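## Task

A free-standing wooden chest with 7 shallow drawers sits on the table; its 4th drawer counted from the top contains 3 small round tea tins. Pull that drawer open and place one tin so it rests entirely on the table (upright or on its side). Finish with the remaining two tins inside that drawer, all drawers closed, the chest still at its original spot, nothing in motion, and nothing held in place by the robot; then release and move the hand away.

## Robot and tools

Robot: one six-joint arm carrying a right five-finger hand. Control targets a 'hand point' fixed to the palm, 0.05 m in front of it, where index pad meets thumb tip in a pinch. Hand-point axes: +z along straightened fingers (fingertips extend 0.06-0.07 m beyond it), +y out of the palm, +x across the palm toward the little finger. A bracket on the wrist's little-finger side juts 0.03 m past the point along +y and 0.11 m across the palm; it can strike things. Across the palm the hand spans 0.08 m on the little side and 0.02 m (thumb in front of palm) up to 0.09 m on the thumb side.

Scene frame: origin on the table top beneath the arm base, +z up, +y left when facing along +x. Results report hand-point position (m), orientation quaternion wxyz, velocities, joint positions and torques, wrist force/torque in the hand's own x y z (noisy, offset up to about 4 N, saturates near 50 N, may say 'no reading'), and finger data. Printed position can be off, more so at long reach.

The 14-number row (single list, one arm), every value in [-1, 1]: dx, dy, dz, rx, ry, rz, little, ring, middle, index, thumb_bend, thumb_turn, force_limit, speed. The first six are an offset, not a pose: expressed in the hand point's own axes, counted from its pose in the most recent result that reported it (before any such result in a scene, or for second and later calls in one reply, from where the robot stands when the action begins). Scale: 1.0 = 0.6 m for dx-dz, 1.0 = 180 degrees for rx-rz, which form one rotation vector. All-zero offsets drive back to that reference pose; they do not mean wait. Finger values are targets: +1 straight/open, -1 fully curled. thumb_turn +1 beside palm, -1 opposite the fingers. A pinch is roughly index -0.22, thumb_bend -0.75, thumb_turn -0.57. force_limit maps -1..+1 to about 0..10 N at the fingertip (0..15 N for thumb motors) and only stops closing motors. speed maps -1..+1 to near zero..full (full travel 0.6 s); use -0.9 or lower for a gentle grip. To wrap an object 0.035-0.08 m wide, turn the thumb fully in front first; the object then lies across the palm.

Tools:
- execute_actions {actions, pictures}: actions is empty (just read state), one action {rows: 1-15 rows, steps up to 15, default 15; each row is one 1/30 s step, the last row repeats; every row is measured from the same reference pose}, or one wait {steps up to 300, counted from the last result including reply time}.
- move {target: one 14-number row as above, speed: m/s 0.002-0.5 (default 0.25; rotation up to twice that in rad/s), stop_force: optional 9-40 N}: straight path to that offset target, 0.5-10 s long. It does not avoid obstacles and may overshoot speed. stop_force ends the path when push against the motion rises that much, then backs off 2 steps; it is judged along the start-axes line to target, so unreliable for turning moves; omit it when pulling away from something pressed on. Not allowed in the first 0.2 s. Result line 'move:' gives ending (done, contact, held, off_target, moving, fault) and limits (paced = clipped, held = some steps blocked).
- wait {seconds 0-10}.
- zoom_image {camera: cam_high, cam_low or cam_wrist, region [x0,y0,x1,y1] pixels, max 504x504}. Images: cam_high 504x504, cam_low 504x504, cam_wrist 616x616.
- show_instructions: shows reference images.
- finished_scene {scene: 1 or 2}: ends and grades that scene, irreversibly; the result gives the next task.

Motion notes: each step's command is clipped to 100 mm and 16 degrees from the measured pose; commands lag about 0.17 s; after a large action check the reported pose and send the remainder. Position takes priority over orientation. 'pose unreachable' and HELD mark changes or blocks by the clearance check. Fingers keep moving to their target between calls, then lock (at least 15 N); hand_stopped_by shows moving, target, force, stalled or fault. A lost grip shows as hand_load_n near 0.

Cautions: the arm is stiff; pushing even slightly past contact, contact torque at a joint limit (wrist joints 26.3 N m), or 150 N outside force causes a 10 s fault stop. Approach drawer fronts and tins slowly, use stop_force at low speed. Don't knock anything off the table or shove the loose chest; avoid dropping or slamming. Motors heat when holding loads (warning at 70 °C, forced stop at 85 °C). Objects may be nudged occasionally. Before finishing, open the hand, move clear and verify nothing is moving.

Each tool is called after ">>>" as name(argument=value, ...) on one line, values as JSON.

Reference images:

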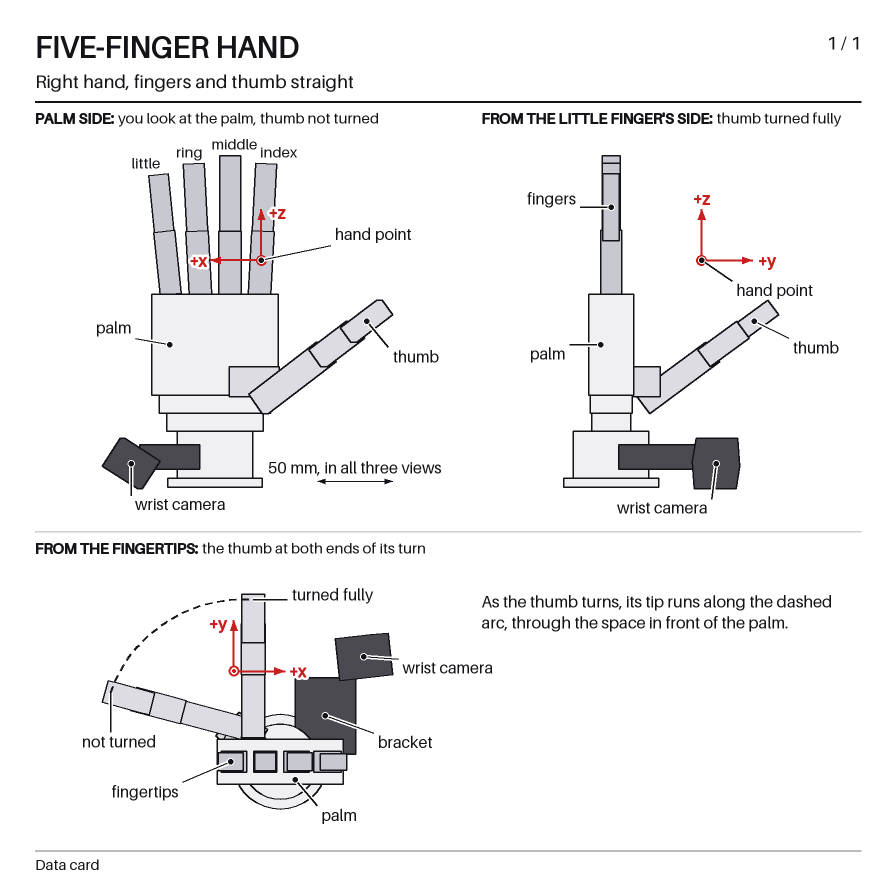

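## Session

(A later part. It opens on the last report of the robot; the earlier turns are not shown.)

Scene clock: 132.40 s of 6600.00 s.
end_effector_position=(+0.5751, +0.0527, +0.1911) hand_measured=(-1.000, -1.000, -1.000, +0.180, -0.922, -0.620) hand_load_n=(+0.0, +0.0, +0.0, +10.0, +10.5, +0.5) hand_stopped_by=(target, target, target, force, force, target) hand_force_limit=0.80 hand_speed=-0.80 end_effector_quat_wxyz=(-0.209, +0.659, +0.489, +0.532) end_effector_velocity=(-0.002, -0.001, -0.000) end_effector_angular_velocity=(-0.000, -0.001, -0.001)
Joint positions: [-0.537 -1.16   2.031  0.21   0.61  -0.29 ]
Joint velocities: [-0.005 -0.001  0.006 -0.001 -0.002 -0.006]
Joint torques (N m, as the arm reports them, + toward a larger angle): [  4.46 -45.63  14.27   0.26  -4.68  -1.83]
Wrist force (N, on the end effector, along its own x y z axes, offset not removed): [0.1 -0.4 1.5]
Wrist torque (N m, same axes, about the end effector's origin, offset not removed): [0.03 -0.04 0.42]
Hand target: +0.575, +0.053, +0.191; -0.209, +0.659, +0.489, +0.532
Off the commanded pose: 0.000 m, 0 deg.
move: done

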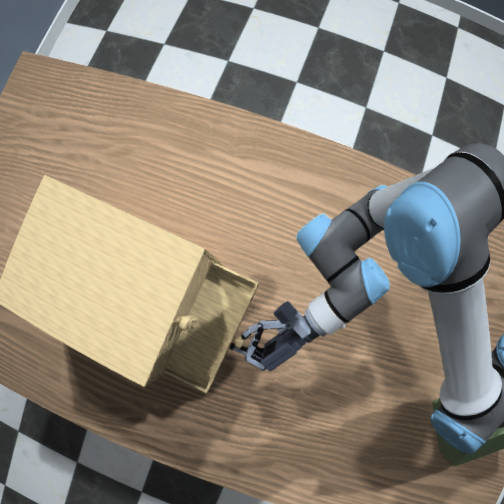

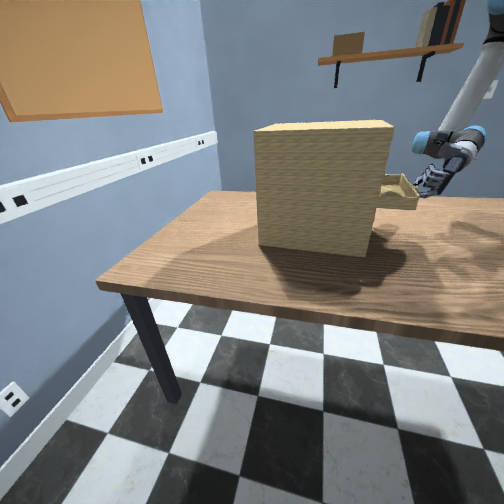

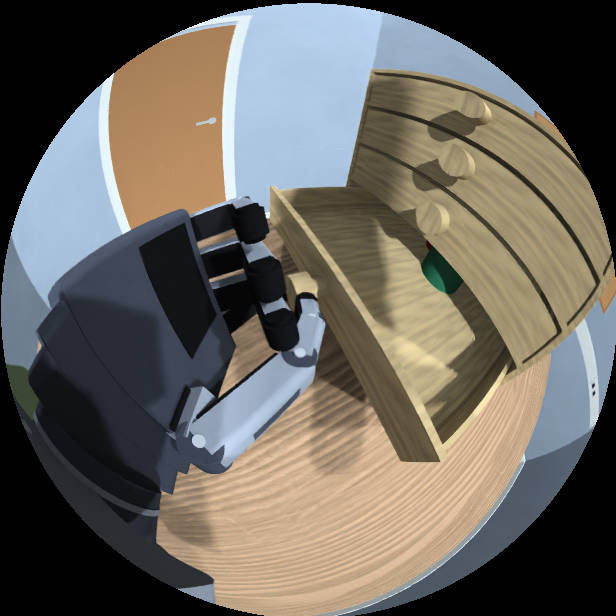

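>>> move(target=[0.0148,-0.151,-0.068,0,0,0,-1,-1,-1,-0.4,-1,-0.62,0.8,-0.8], speed=0.04)

>>> zoom_image(camera="cam_high", region=[140, 240, 320, 420])

Scene clock: 138.13 s of 6600.00 s.
end_effector_position=(+0.4762, +0.0634, +0.1910) hand_measured=(-1.000, -1.000, -1.000, +0.180, -0.922, -0.620) hand_load_n=(+0.0, +0.0, +0.0, +10.5, +9.5, +0.5) hand_stopped_by=(target, target, target, force, force, target) hand_force_limit=0.80 hand_speed=-0.80 end_effector_quat_wxyz=(-0.209, +0.659, +0.489, +0.532) end_effector_velocity=(-0.002, -0.000, -0.000) end_effector_angular_velocity=(+0.000, +0.000, +0.001)
Joint positions: [-0.715 -1.162  2.314  0.186  0.546 -0.597]
Joint velocities: [-0.007  0.003  0.005  0.004 -0.002 -0.014]
Joint torques (N m, as the arm reports them, + toward a larger angle): [  0.04 -16.86  22.09   4.79  -4.41  -1.82]
Wrist force (N, on the end effector, along its own x y z axes, offset not removed): [-0.1 1.5 1.4]
Wrist torque (N m, same axes, about the end effector's origin, offset not removed): [0.34 0.06 0.41]
Hand target: +0.476, +0.063, +0.191; -0.209, +0.659, +0.489, +0.532
Off the commanded pose: 0.000 m, 0 deg.
move: done

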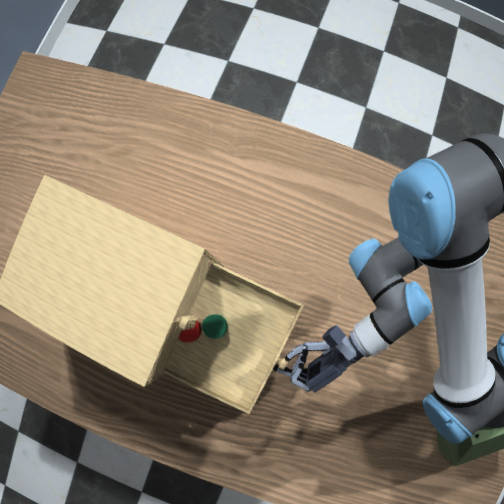

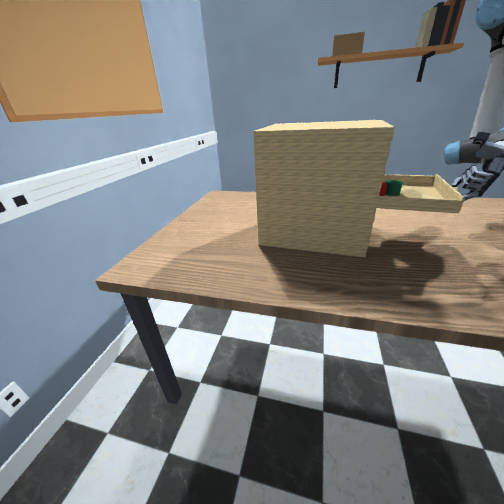

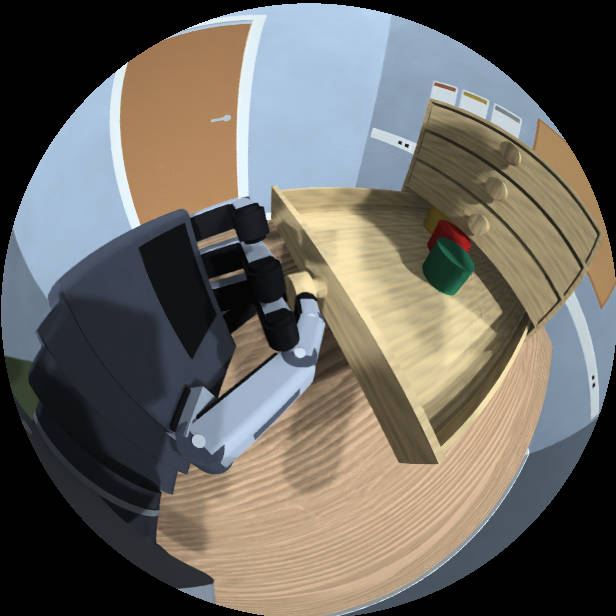

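Region (140, 240, 320, 420) of cam_high's 504x504 image, scaled by 2.800, with more detail than that image has.

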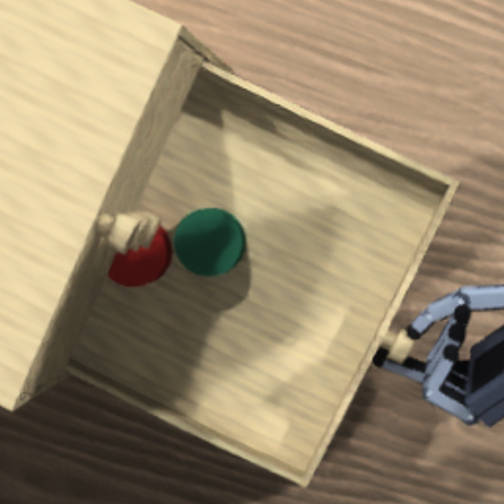

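>>> move(target=[0.0052,-0.053,-0.0239,0,0,0,-1,-1,-1,-0.4,-1,-0.62,0.8,-0.8], speed=0.03, stop_force=10)

>>> execute_actions(actions=[{"rows":[[0,0,0,0,0,0,-1,-1,-1,0.4,-0.45,-0.57,0.8,0]],"steps":15}])

>>> zoom_image(camera="cam_high", region=[140, 240, 320, 420])

>>> zoom_image(camera="cam_low", region=[350, 120, 504, 274])

Scene clock: 157.33 s of 6600.00 s.
end_effector_position=(+0.4417, +0.0672, +0.1910) hand_measured=(-1.000, -1.000, -1.000, +0.180, -0.922, -0.620) hand_load_n=(+0.0, +0.0, +0.0, +10.5, +9.5, +1.0) hand_stopped_by=(target, target, target, force, force, target) hand_force_limit=0.80 hand_speed=-0.80 end_effector_quat_wxyz=(-0.209, +0.659, +0.489, +0.532) end_effector_velocity=(-0.002, -0.000, -0.000) end_effector_angular_velocity=(+0.001, -0.001, +0.001)
Joint positions: [-0.815 -1.113  2.413  0.204  0.531 -0.79 ]
Joint velocities: [-0.009  0.007  0.004  0.005 -0.001 -0.02 ]
Joint torques (N m, as the arm reports them, + toward a larger angle): [ -2.01 -16.06  24.83   4.84  -4.23  -1.82]
Wrist force (N, on the end effector, along its own x y z axes, offset not removed): [-0.9 2.6 2.6]
Wrist torque (N m, same axes, about the end effector's origin, offset not removed): [0.27 0.11 0.38]
Hand target: +0.441, +0.067, +0.191; -0.209, +0.659, +0.489, +0.532
Off the commanded pose: 0.000 m, 0 deg.
After step 90, 14.67 s passed at rest.
move: done

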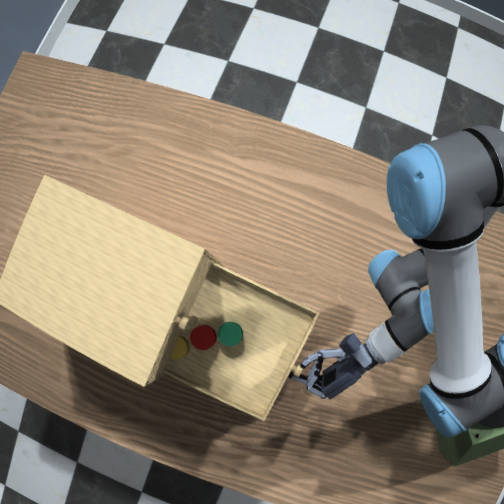

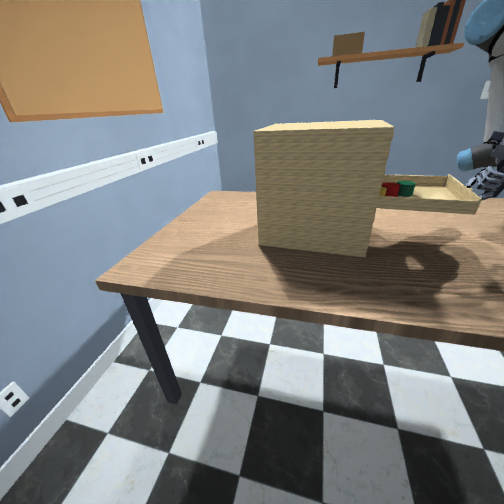

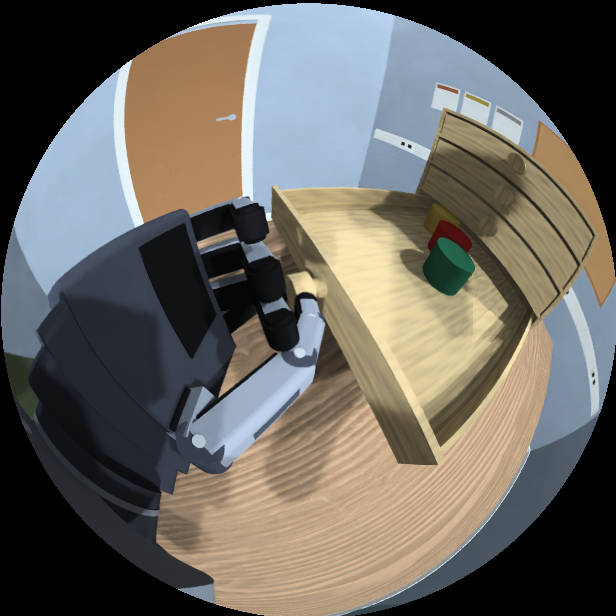

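Scene clock: 157.83 s of 6600.00 s.
end_effector_position=(+0.4416, +0.0672, +0.1910) hand_measured=(-1.000, -1.000, -1.000, +0.400, -0.510, -0.570) hand_load_n=(+0.0, +0.0, +0.0, +0.0, +0.0, +0.0) hand_stopped_by=(target, target, target, target, moving, target) hand_force_limit=0.80 hand_speed=0.00 end_effector_quat_wxyz=(-0.209, +0.659, +0.489, +0.532) end_effector_velocity=(+0.001, -0.000, -0.000) end_effector_angular_velocity=(-0.002, -0.003, +0.000)
Joint positions: [-0.816 -1.113  2.413  0.204  0.531 -0.79 ]
Joint velocities: [ 0.001 -0.    -0.002 -0.001  0.    -0.   ]
Joint torques (N m, as the arm reports them, + toward a larger angle): [ 24.38 -32.93  -6.21   0.18  -1.72   1.82]
Wrist force (N, on the end effector, along its own x y z axes, offset not removed): [4.3 1.7 -1.3]
Wrist torque (N m, same axes, about the end effector's origin, offset not removed): [0.23 -0.32 0.57]
Hand target: +0.442, +0.067, +0.191; -0.209, +0.659, +0.489, +0.532
Off the commanded pose: 0.000 m, 0 deg.
Steps of this call (steps 1 to 15: all 15 steps of this action). Readings (end_effector_position | what the end effector reports):
1: (+0.4416, +0.0672, +0.1910) | hand_measured=(-1.000, -1.000, -1.000, +0.180, -0.922, -0.620) hand_load_n=(+0.0, +0.0, +0.0, +10.5, +9.5, +1.0) hand_stopped_by=(target, target, target, moving, moving, moving) hand_force_limit=0.80 hand_speed=0.00
2: (+0.4416, +0.0672, +0.1910) | hand_measured=(-1.000, -1.000, -1.000, +0.180, -0.922, -0.620) hand_load_n=(+0.0, +0.0, +0.0, +10.5, +9.5, +1.0) hand_stopped_by=(target, target, target, moving, moving, moving) hand_force_limit=0.80 hand_speed=0.00
4: (+0.4416, +0.0672, +0.1910) | hand_measured=(-1.000, -1.000, -1.000, +0.230, -0.896, -0.576) hand_load_n=(+0.0, +0.0, +0.0, +0.5, +0.0, +0.5) hand_stopped_by=(target, target, target, moving, moving, moving) hand_force_limit=0.80 hand_speed=0.00
8: (+0.4416, +0.0672, +0.1910) | hand_measured=(-1.000, -1.000, -1.000, +0.400, -0.756, -0.570) hand_load_n=(+0.0, +0.0, +0.0, +0.0, +0.0, +0.0) hand_stopped_by=(target, target, target, moving, moving, target) hand_force_limit=0.80 hand_speed=0.00
15: the state above

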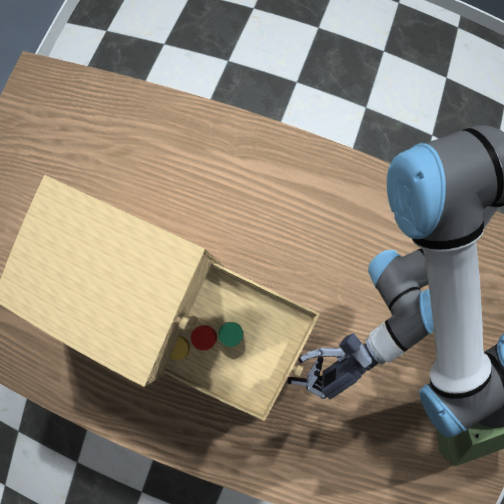

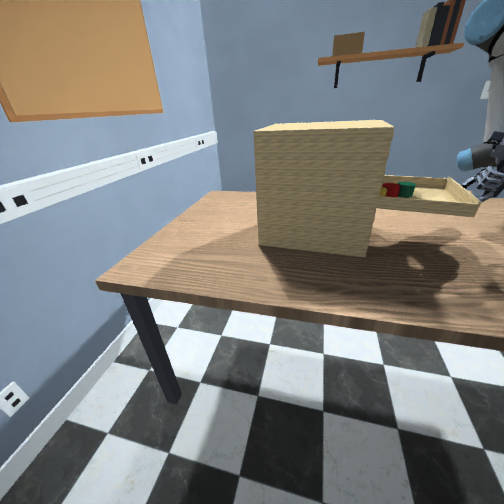

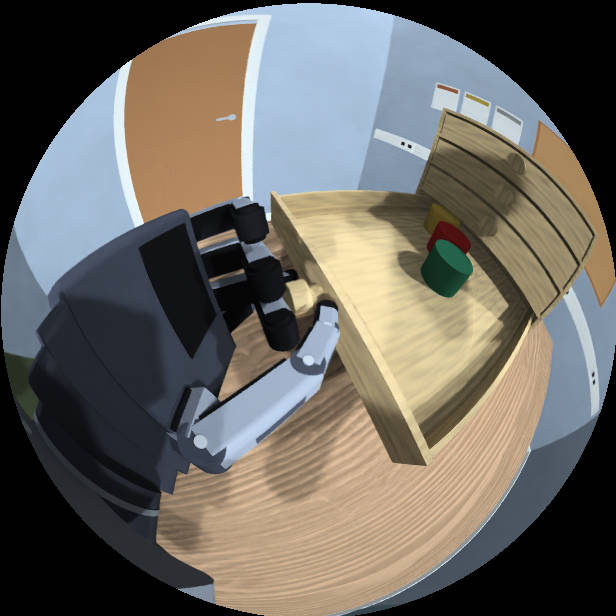

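Region (140, 240, 320, 420) of cam_high's 504x504 image, scaled by 2.800, with more detail than that image has.

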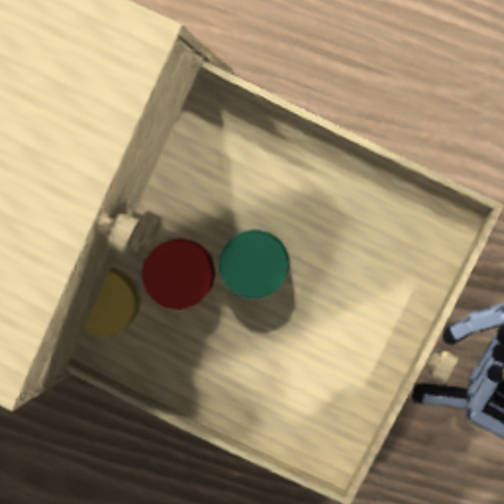

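Region (350, 120, 504, 274) of cam_low's 504x504 image, scaled by 3.273, with more detail than that image has.

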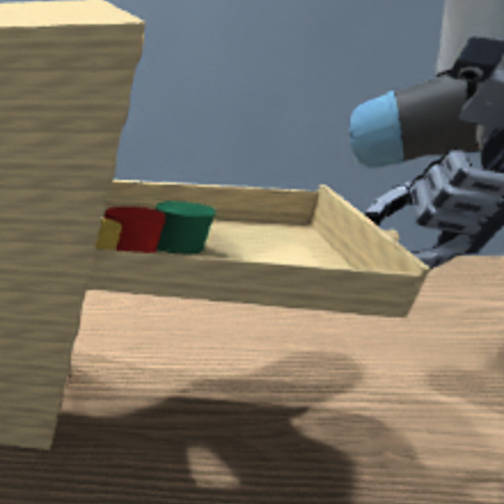

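>>> move(target=[0.0045,-0.0454,-0.0205,0,0,0,-1,-1,-1,0.4,-0.45,-0.57,0.5,0.3], speed=0.1)

>>> move(target=[0.128,0.035,-0.049,0.002,-0.041,0.335,-1,-1,-1,0.6,-0.2,-0.7,0.5,0.3], speed=0.3)

Scene clock: 172.13 s of 6600.00 s.
end_effector_position=(+0.4120, +0.0704, +0.1911) hand_measured=(-1.000, -1.000, -1.000, +0.400, -0.450, -0.570) hand_load_n=(+0.0, +0.0, +0.0, +0.0, +0.0, +0.0) hand_stopped_by=(target, target, target, target, target, target) hand_force_limit=0.50 hand_speed=0.30 end_effector_quat_wxyz=(-0.209, +0.659, +0.489, +0.532) end_effector_velocity=(-0.002, -0.000, -0.000) end_effector_angular_velocity=(+0.003, -0.003, +0.002)
Joint positions: [-0.931 -1.029  2.503  0.226  0.535 -1.016]
Joint velocities: [-0.016  0.018  0.005  0.012  0.    -0.04 ]
Joint torques (N m, as the arm reports them, + toward a larger angle): [ -2.67 -13.96  27.83   4.42   1.32  -1.9 ]
Wrist force (N, on the end effector, along its own x y z axes, offset not removed): [1.7 0.8 1.5]
Wrist torque (N m, same axes, about the end effector's origin, offset not removed): [0.04 -0.01 0.38]
Hand target: +0.412, +0.070, +0.191; -0.209, +0.659, +0.489, +0.532
Off the commanded pose: 0.000 m, 0 deg.
After step 90, 10.37 s passed at rest.
move: done

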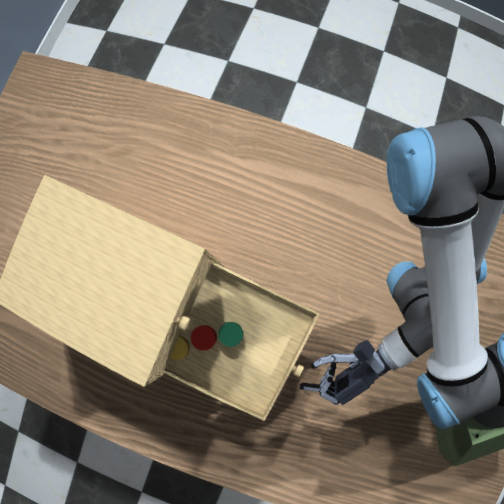

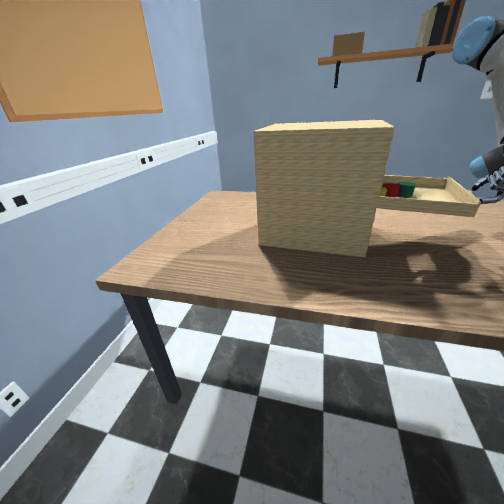

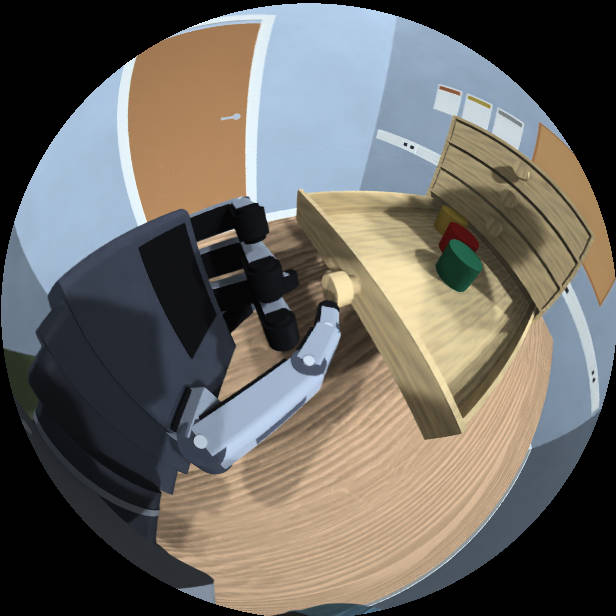

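Scene clock: 174.50 s of 6600.00 s.
end_effector_position=(+0.4122, +0.0703, +0.2760) hand_measured=(-1.000, -1.000, -1.000, +0.600, -0.200, -0.700) hand_load_n=(+0.0, +0.0, +0.0, +0.0, +0.0, +0.0) hand_stopped_by=(target, target, target, target, target, target) hand_force_limit=0.50 hand_speed=0.30 end_effector_quat_wxyz=(-0.420, +0.846, +0.106, +0.312) end_effector_velocity=(-0.001, +0.001, +0.000) end_effector_angular_velocity=(-0.003, +0.017, -0.007)
Joint positions: [-0.517 -1.668  2.333  0.448  0.737  0.749]
Joint velocities: [ 0.015 -0.005 -0.005 -0.006  0.017  0.035]
Joint torques (N m, as the arm reports them, + toward a larger angle): [ 23.53 -32.84 -20.14  -0.02   1.37   2.12]
Wrist force (N, on the end effector, along its own x y z axes, offset not removed): [1.2 0.9 2.4]
Wrist torque (N m, same axes, about the end effector's origin, offset not removed): [0.06 0.02 0.37]
Hand target: +0.412, +0.070, +0.276; -0.419, +0.846, +0.105, +0.312
Off the commanded pose: 0.000 m, 0 deg.
move: done

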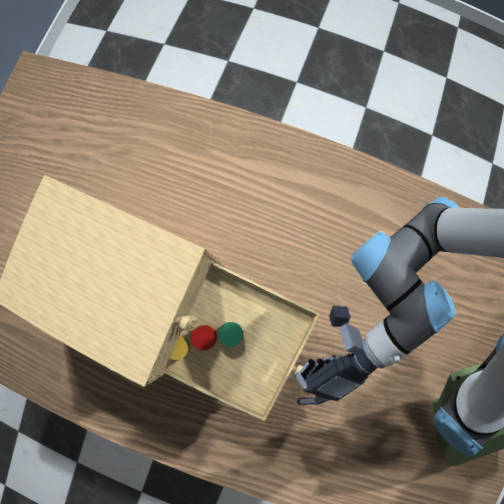

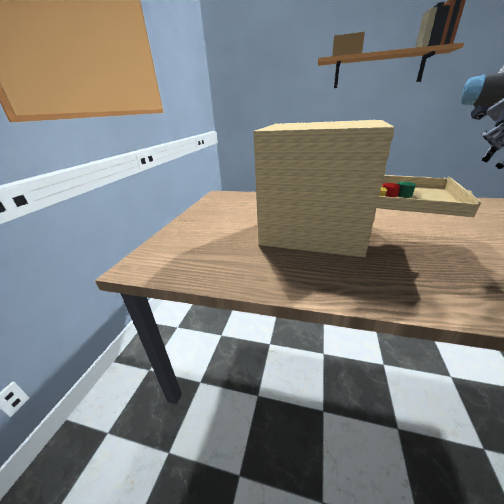

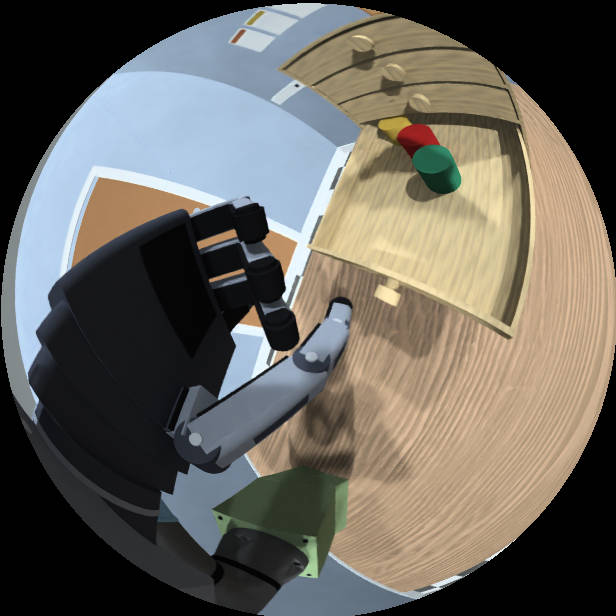

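>>> move(target=[0.206,0.163,0.089,0,0,0,-1,-1,-1,0.6,-0.2,-0.7,0.5,0.3], speed=0.15)

>>> zoom_image(camera="cam_high", region=[150, 250, 310, 410])

>>> zoom_image(camera="cam_low", region=[350, 100, 504, 254])

Scene clock: 178.10 s of 6600.00 s.
end_effector_position=(+0.5752, +0.0401, +0.2652) hand_measured=(-1.000, -1.000, -1.000, +0.600, -0.200, -0.700) hand_load_n=(+0.0, +0.0, +0.0, +0.0, +0.0, +0.0) hand_stopped_by=(target, target, target, target, target, target) hand_force_limit=0.50 hand_speed=0.30 end_effector_quat_wxyz=(-0.420, +0.846, +0.106, +0.312) end_effector_velocity=(+0.002, -0.000, -0.001) end_effector_angular_velocity=(-0.000, +0.001, +0.001)
Joint positions: [-0.354 -1.379  1.831  0.518  0.82   0.95 ]
Joint velocities: [ 0.001  0.005 -0.007  0.003  0.001  0.   ]
Joint torques (N m, as the arm reports them, + toward a larger angle): [ 28.1  -21.36 -24.57   4.     1.37   1.71]
Wrist force (N, on the end effector, along its own x y z axes, offset not removed): [1.6 -0.6 -0.9]
Wrist torque (N m, same axes, about the end effector's origin, offset not removed): [-0.06 0.20 0.24]
Hand target: +0.575, +0.040, +0.265; -0.420, +0.846, +0.106, +0.312
Off the commanded pose: 0.000 m, 0 deg.
move: done

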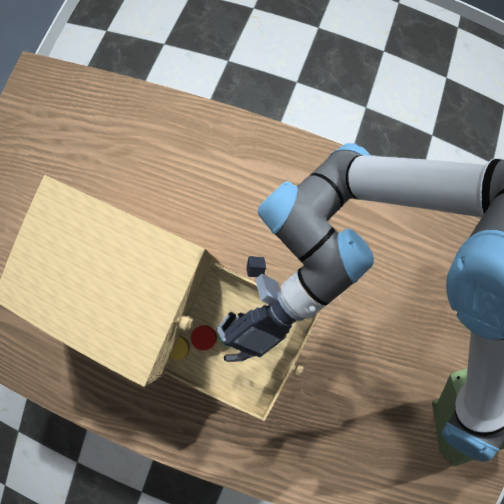

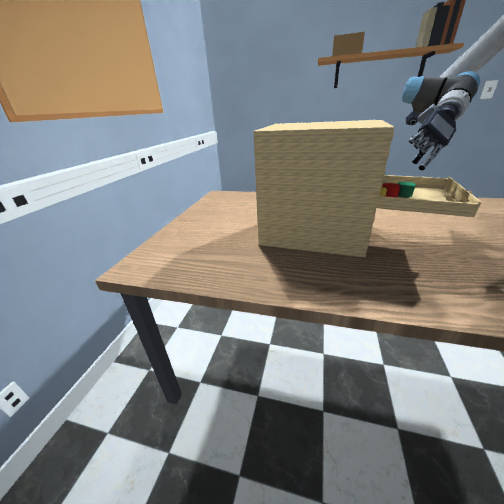

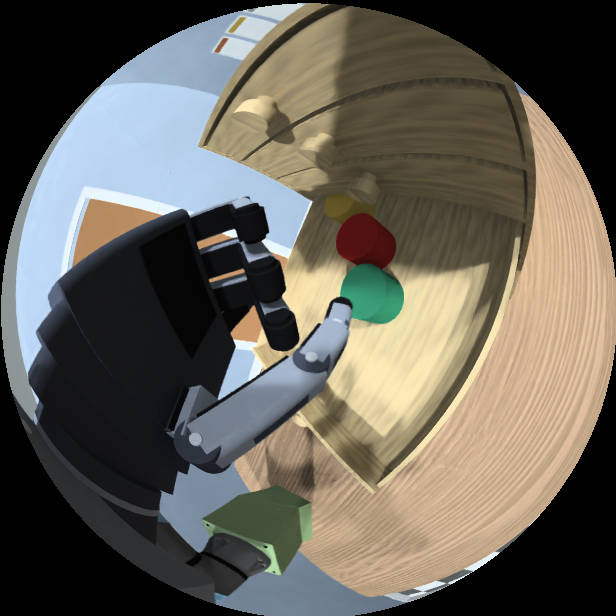

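Region (150, 250, 310, 410) of cam_high's 504x504 image, scaled by 3.150, with more detail than that image has.

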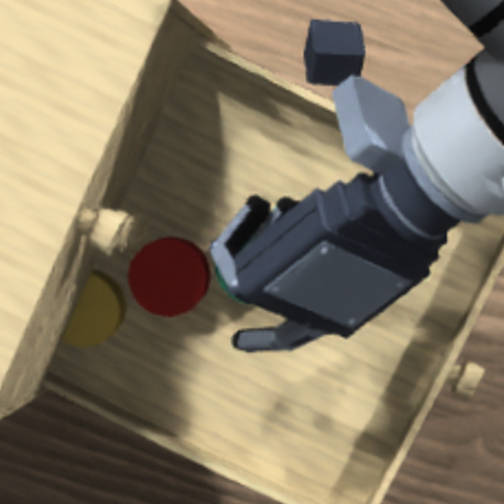

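Region (350, 100, 504, 254) of cam_low's 504x504 image, scaled by 3.273, with more detail than that image has.

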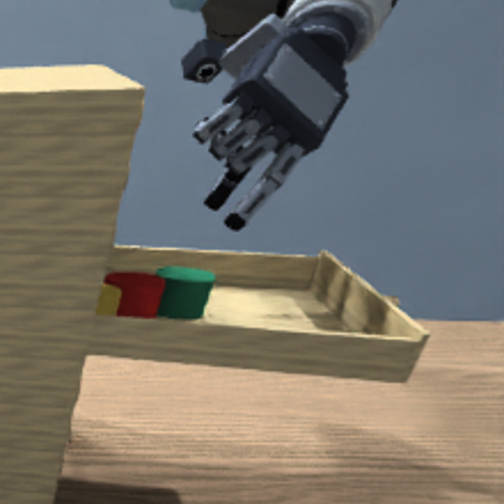

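>>> move(target=[-0.0177,0.057,0.0235,0,0,0,-1,-1,-1,0.6,0,-0.7,0.5,0.3], speed=0.05)

>>> zoom_image(camera="cam_wrist", region=[220, 150, 470, 400])

>>> zoom_image(camera="cam_low", region=[360, 120, 470, 230])

>>> zoom_image(camera="cam_high", region=[160, 250, 290, 380])

Scene clock: 182.63 s of 6600.00 s.
end_effector_position=(+0.5881, +0.0306, +0.2305) hand_measured=(-1.000, -1.000, -1.000, +0.600, +0.000, -0.700) hand_load_n=(+0.0, +0.0, +0.0, +0.0, +0.0, +0.0) hand_stopped_by=(target, target, target, target, target, target) hand_force_limit=0.50 hand_speed=0.30 end_effector_quat_wxyz=(-0.420, +0.846, +0.106, +0.312) end_effector_velocity=(+0.001, -0.001, -0.002) end_effector_angular_velocity=(-0.000, -0.001, +0.000)
Joint positions: [-0.394 -1.299  1.797  0.504  0.797  0.904]
Joint velocities: [-0.002  0.005 -0.003 -0.001 -0.001 -0.003]
Joint torques (N m, as the arm reports them, + toward a larger angle): [  2.66 -24.3  -24.97   0.03  -4.17  -1.91]
Wrist force (N, on the end effector, along its own x y z axes, offset not removed): [1.1 0.6 0.9]
Wrist torque (N m, same axes, about the end effector's origin, offset not removed): [0.00 0.08 0.32]
Hand target: +0.588, +0.031, +0.230; -0.420, +0.846, +0.106, +0.312
Off the commanded pose: 0.000 m, 0 deg.
After step 90, 0.37 s passed at rest.
move: done

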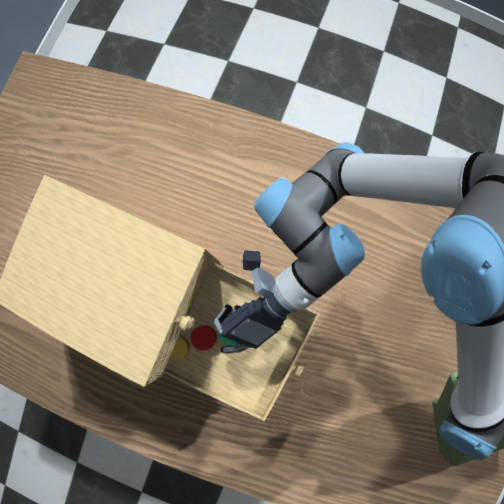

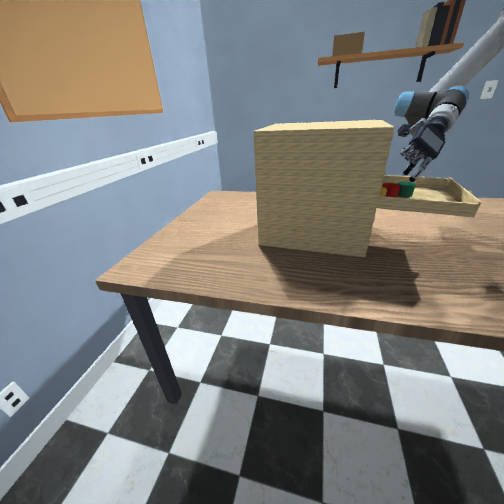

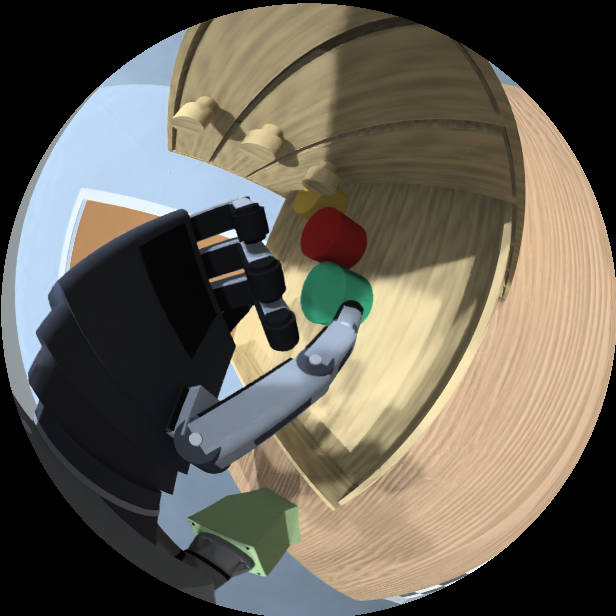

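Region (220, 150, 470, 400) of cam_wrist's 616x616 image, scaled by 2.016, with more detail than that image has.

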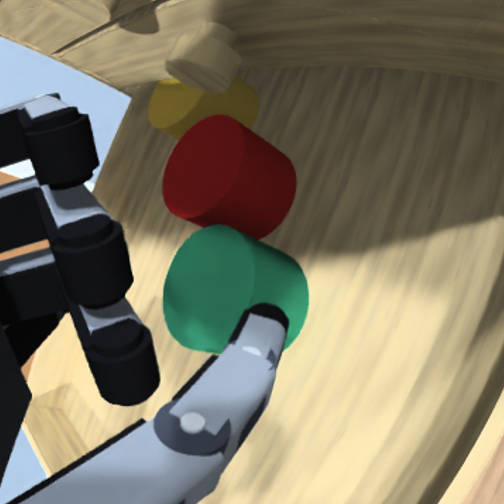

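Region (360, 120, 470, 230) of cam_low's 504x504 image, scaled by 4.582, with more detail than that image has.

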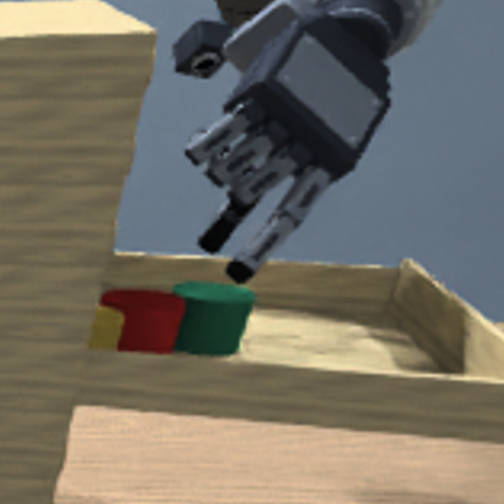

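Region (160, 250, 290, 380) of cam_high's 504x504 image, scaled by 3.877, with more detail than that image has.

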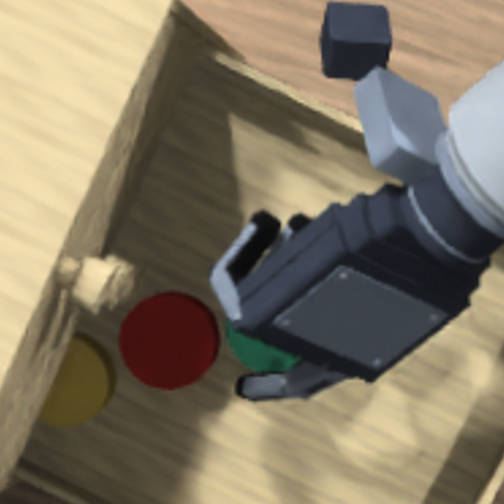

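>>> move(target=[-0.0112,0.0191,0.0136,0,0,0,-1,-1,-1,0.7,0.25,-0.7,0.5,0.3], speed=0.02, stop_force=9)

>>> zoom_image(camera="cam_wrist", region=[220, 150, 470, 400])

>>> zoom_image(camera="cam_low", region=[360, 120, 470, 230])

>>> zoom_image(camera="cam_high", region=[160, 250, 290, 380])

Scene clock: 187.87 s of 6600.00 s.
end_effector_position=(+0.5914, +0.0303, +0.2156) hand_measured=(-1.000, -1.000, -1.000, +0.700, +0.250, -0.700) hand_load_n=(+0.0, +0.0, +0.0, +0.0, +0.0, +0.0) hand_stopped_by=(target, target, target, target, target, target) hand_force_limit=0.50 hand_speed=0.30 end_effector_quat_wxyz=(-0.420, +0.846, +0.106, +0.312) end_effector_velocity=(+0.000, +0.000, -0.002) end_effector_angular_velocity=(-0.000, -0.000, +0.001)
Joint positions: [-0.403 -1.267  1.789  0.488  0.792  0.892]
Joint velocities: [-0.001  0.005 -0.001 -0.002 -0.001 -0.002]
Joint torques (N m, as the arm reports them, + toward a larger angle): [  3.19 -21.74 -24.11  -0.03  -3.97  -1.93]
Wrist force (N, on the end effector, along its own x y z axes, offset not removed): [2.0 0.7 -1.6]
Wrist torque (N m, same axes, about the end effector's origin, offset not removed): [0.10 0.08 0.20]
Hand target: +0.592, +0.030, +0.215; -0.420, +0.846, +0.106, +0.312
Off the commanded pose: 0.000 m, 0 deg.
After step 90, 1.17 s passed at rest.
move: done

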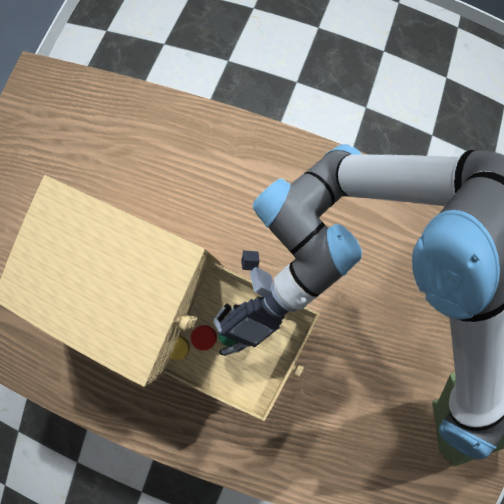

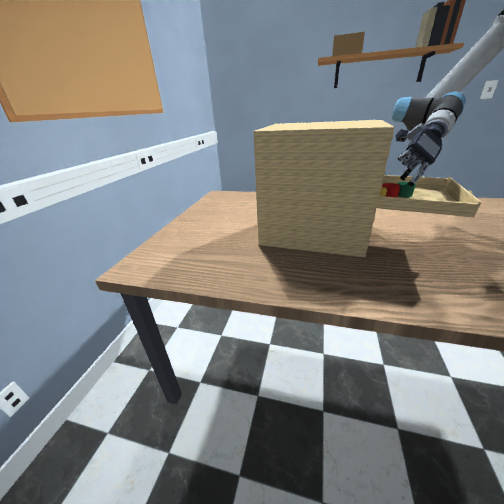

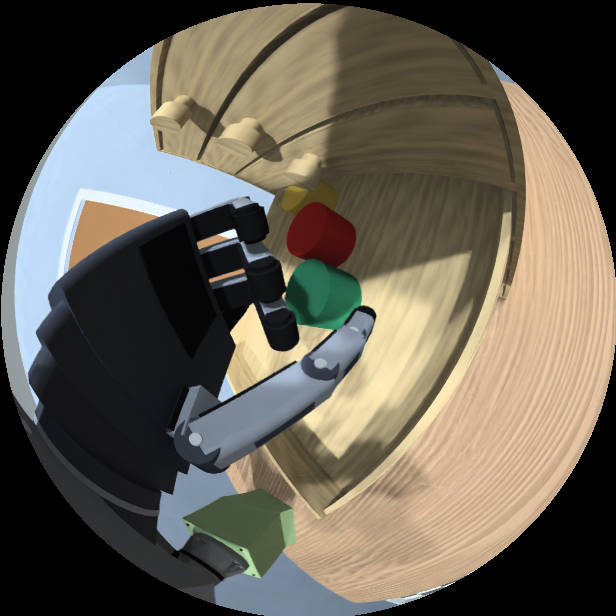

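Region (220, 150, 470, 400) of cam_wrist's 616x616 image, scaled by 2.016, with more detail than that image has.

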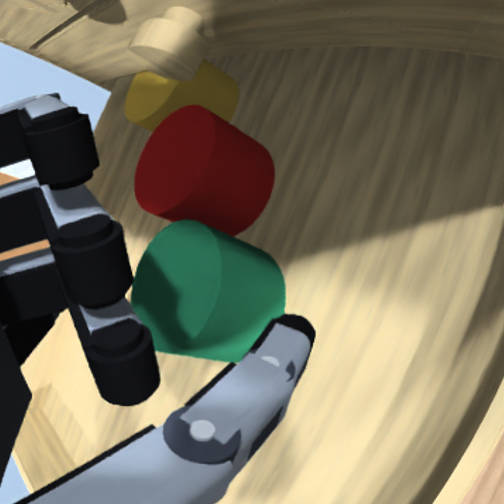

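Region (360, 120, 470, 230) of cam_low's 504x504 image, scaled by 4.582, with more detail than that image has.

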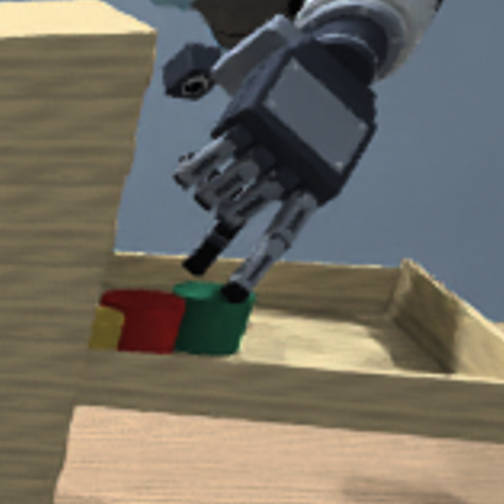

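Region (160, 250, 290, 380) of cam_high's 504x504 image, scaled by 3.877, with more detail than that image has.

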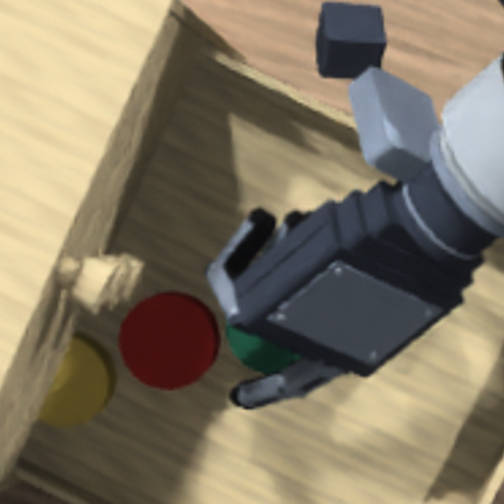

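>>> move(target=[-0.0161,0.0268,0.0202,0,0,0,-1,-1,-1,0.7,0.25,-0.7,0.5,0.3], speed=0.02, stop_force=9)

>>> zoom_image(camera="cam_wrist", region=[220, 150, 470, 400])

>>> zoom_image(camera="cam_low", region=[360, 120, 470, 230])

Scene clock: 191.87 s of 6600.00 s.
end_effector_position=(+0.5963, +0.0304, +0.1941) hand_measured=(-1.000, -1.000, -1.000, +0.700, +0.250, -0.700) hand_load_n=(+0.0, +0.0, +0.0, +0.0, +0.0, +0.0) hand_stopped_by=(target, target, target, target, target, target) hand_force_limit=0.50 hand_speed=0.30 end_effector_quat_wxyz=(-0.420, +0.846, +0.106, +0.312) end_effector_velocity=(+0.001, -0.000, -0.002) end_effector_angular_velocity=(-0.000, -0.001, -0.000)
Joint positions: [-0.415 -1.219  1.774  0.465  0.786  0.878]
Joint velocities: [-0.001  0.005 -0.003 -0.002 -0.001 -0.002]
Joint torques (N m, as the arm reports them, + toward a larger angle): [  4.66 -25.4  -22.22   0.21  -3.74  -1.89]
Wrist force (N, on the end effector, along its own x y z axes, offset not removed): [1.7 0.6 1.5]
Wrist torque (N m, same axes, about the end effector's origin, offset not removed): [0.01 -0.03 0.38]
Hand target: +0.596, +0.030, +0.194; -0.420, +0.846, +0.106, +0.312
Off the commanded pose: 0.000 m, 0 deg.
move: done

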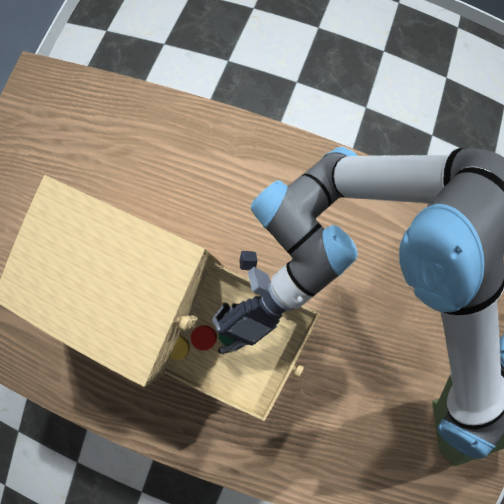

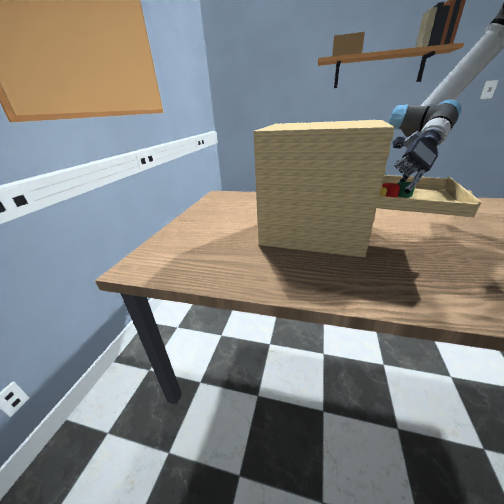

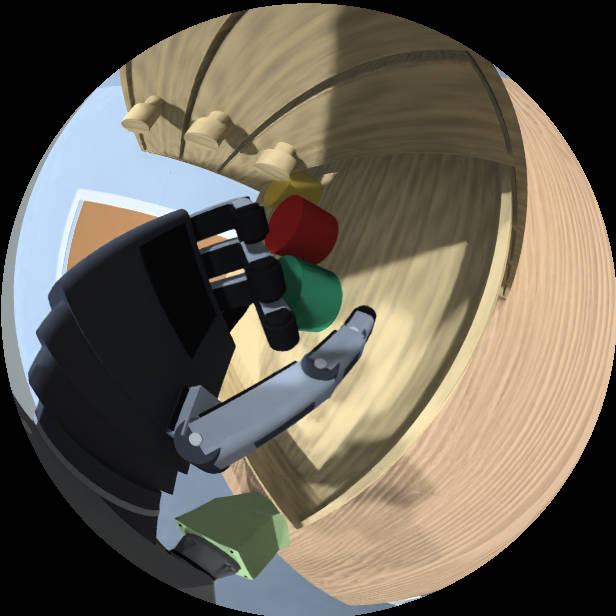

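Region (220, 150, 470, 400) of cam_wrist's 616x616 image, scaled by 2.016, with more detail than that image has.

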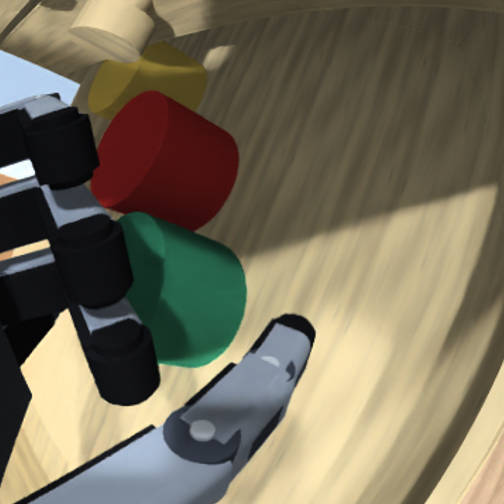

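Region (360, 120, 470, 230) of cam_low's 504x504 image, scaled by 4.582, with more detail than that image has.

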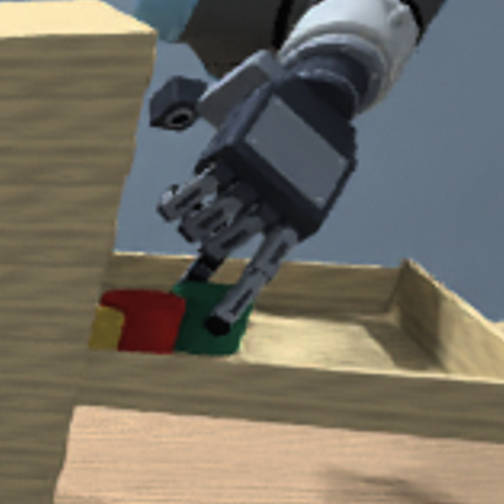

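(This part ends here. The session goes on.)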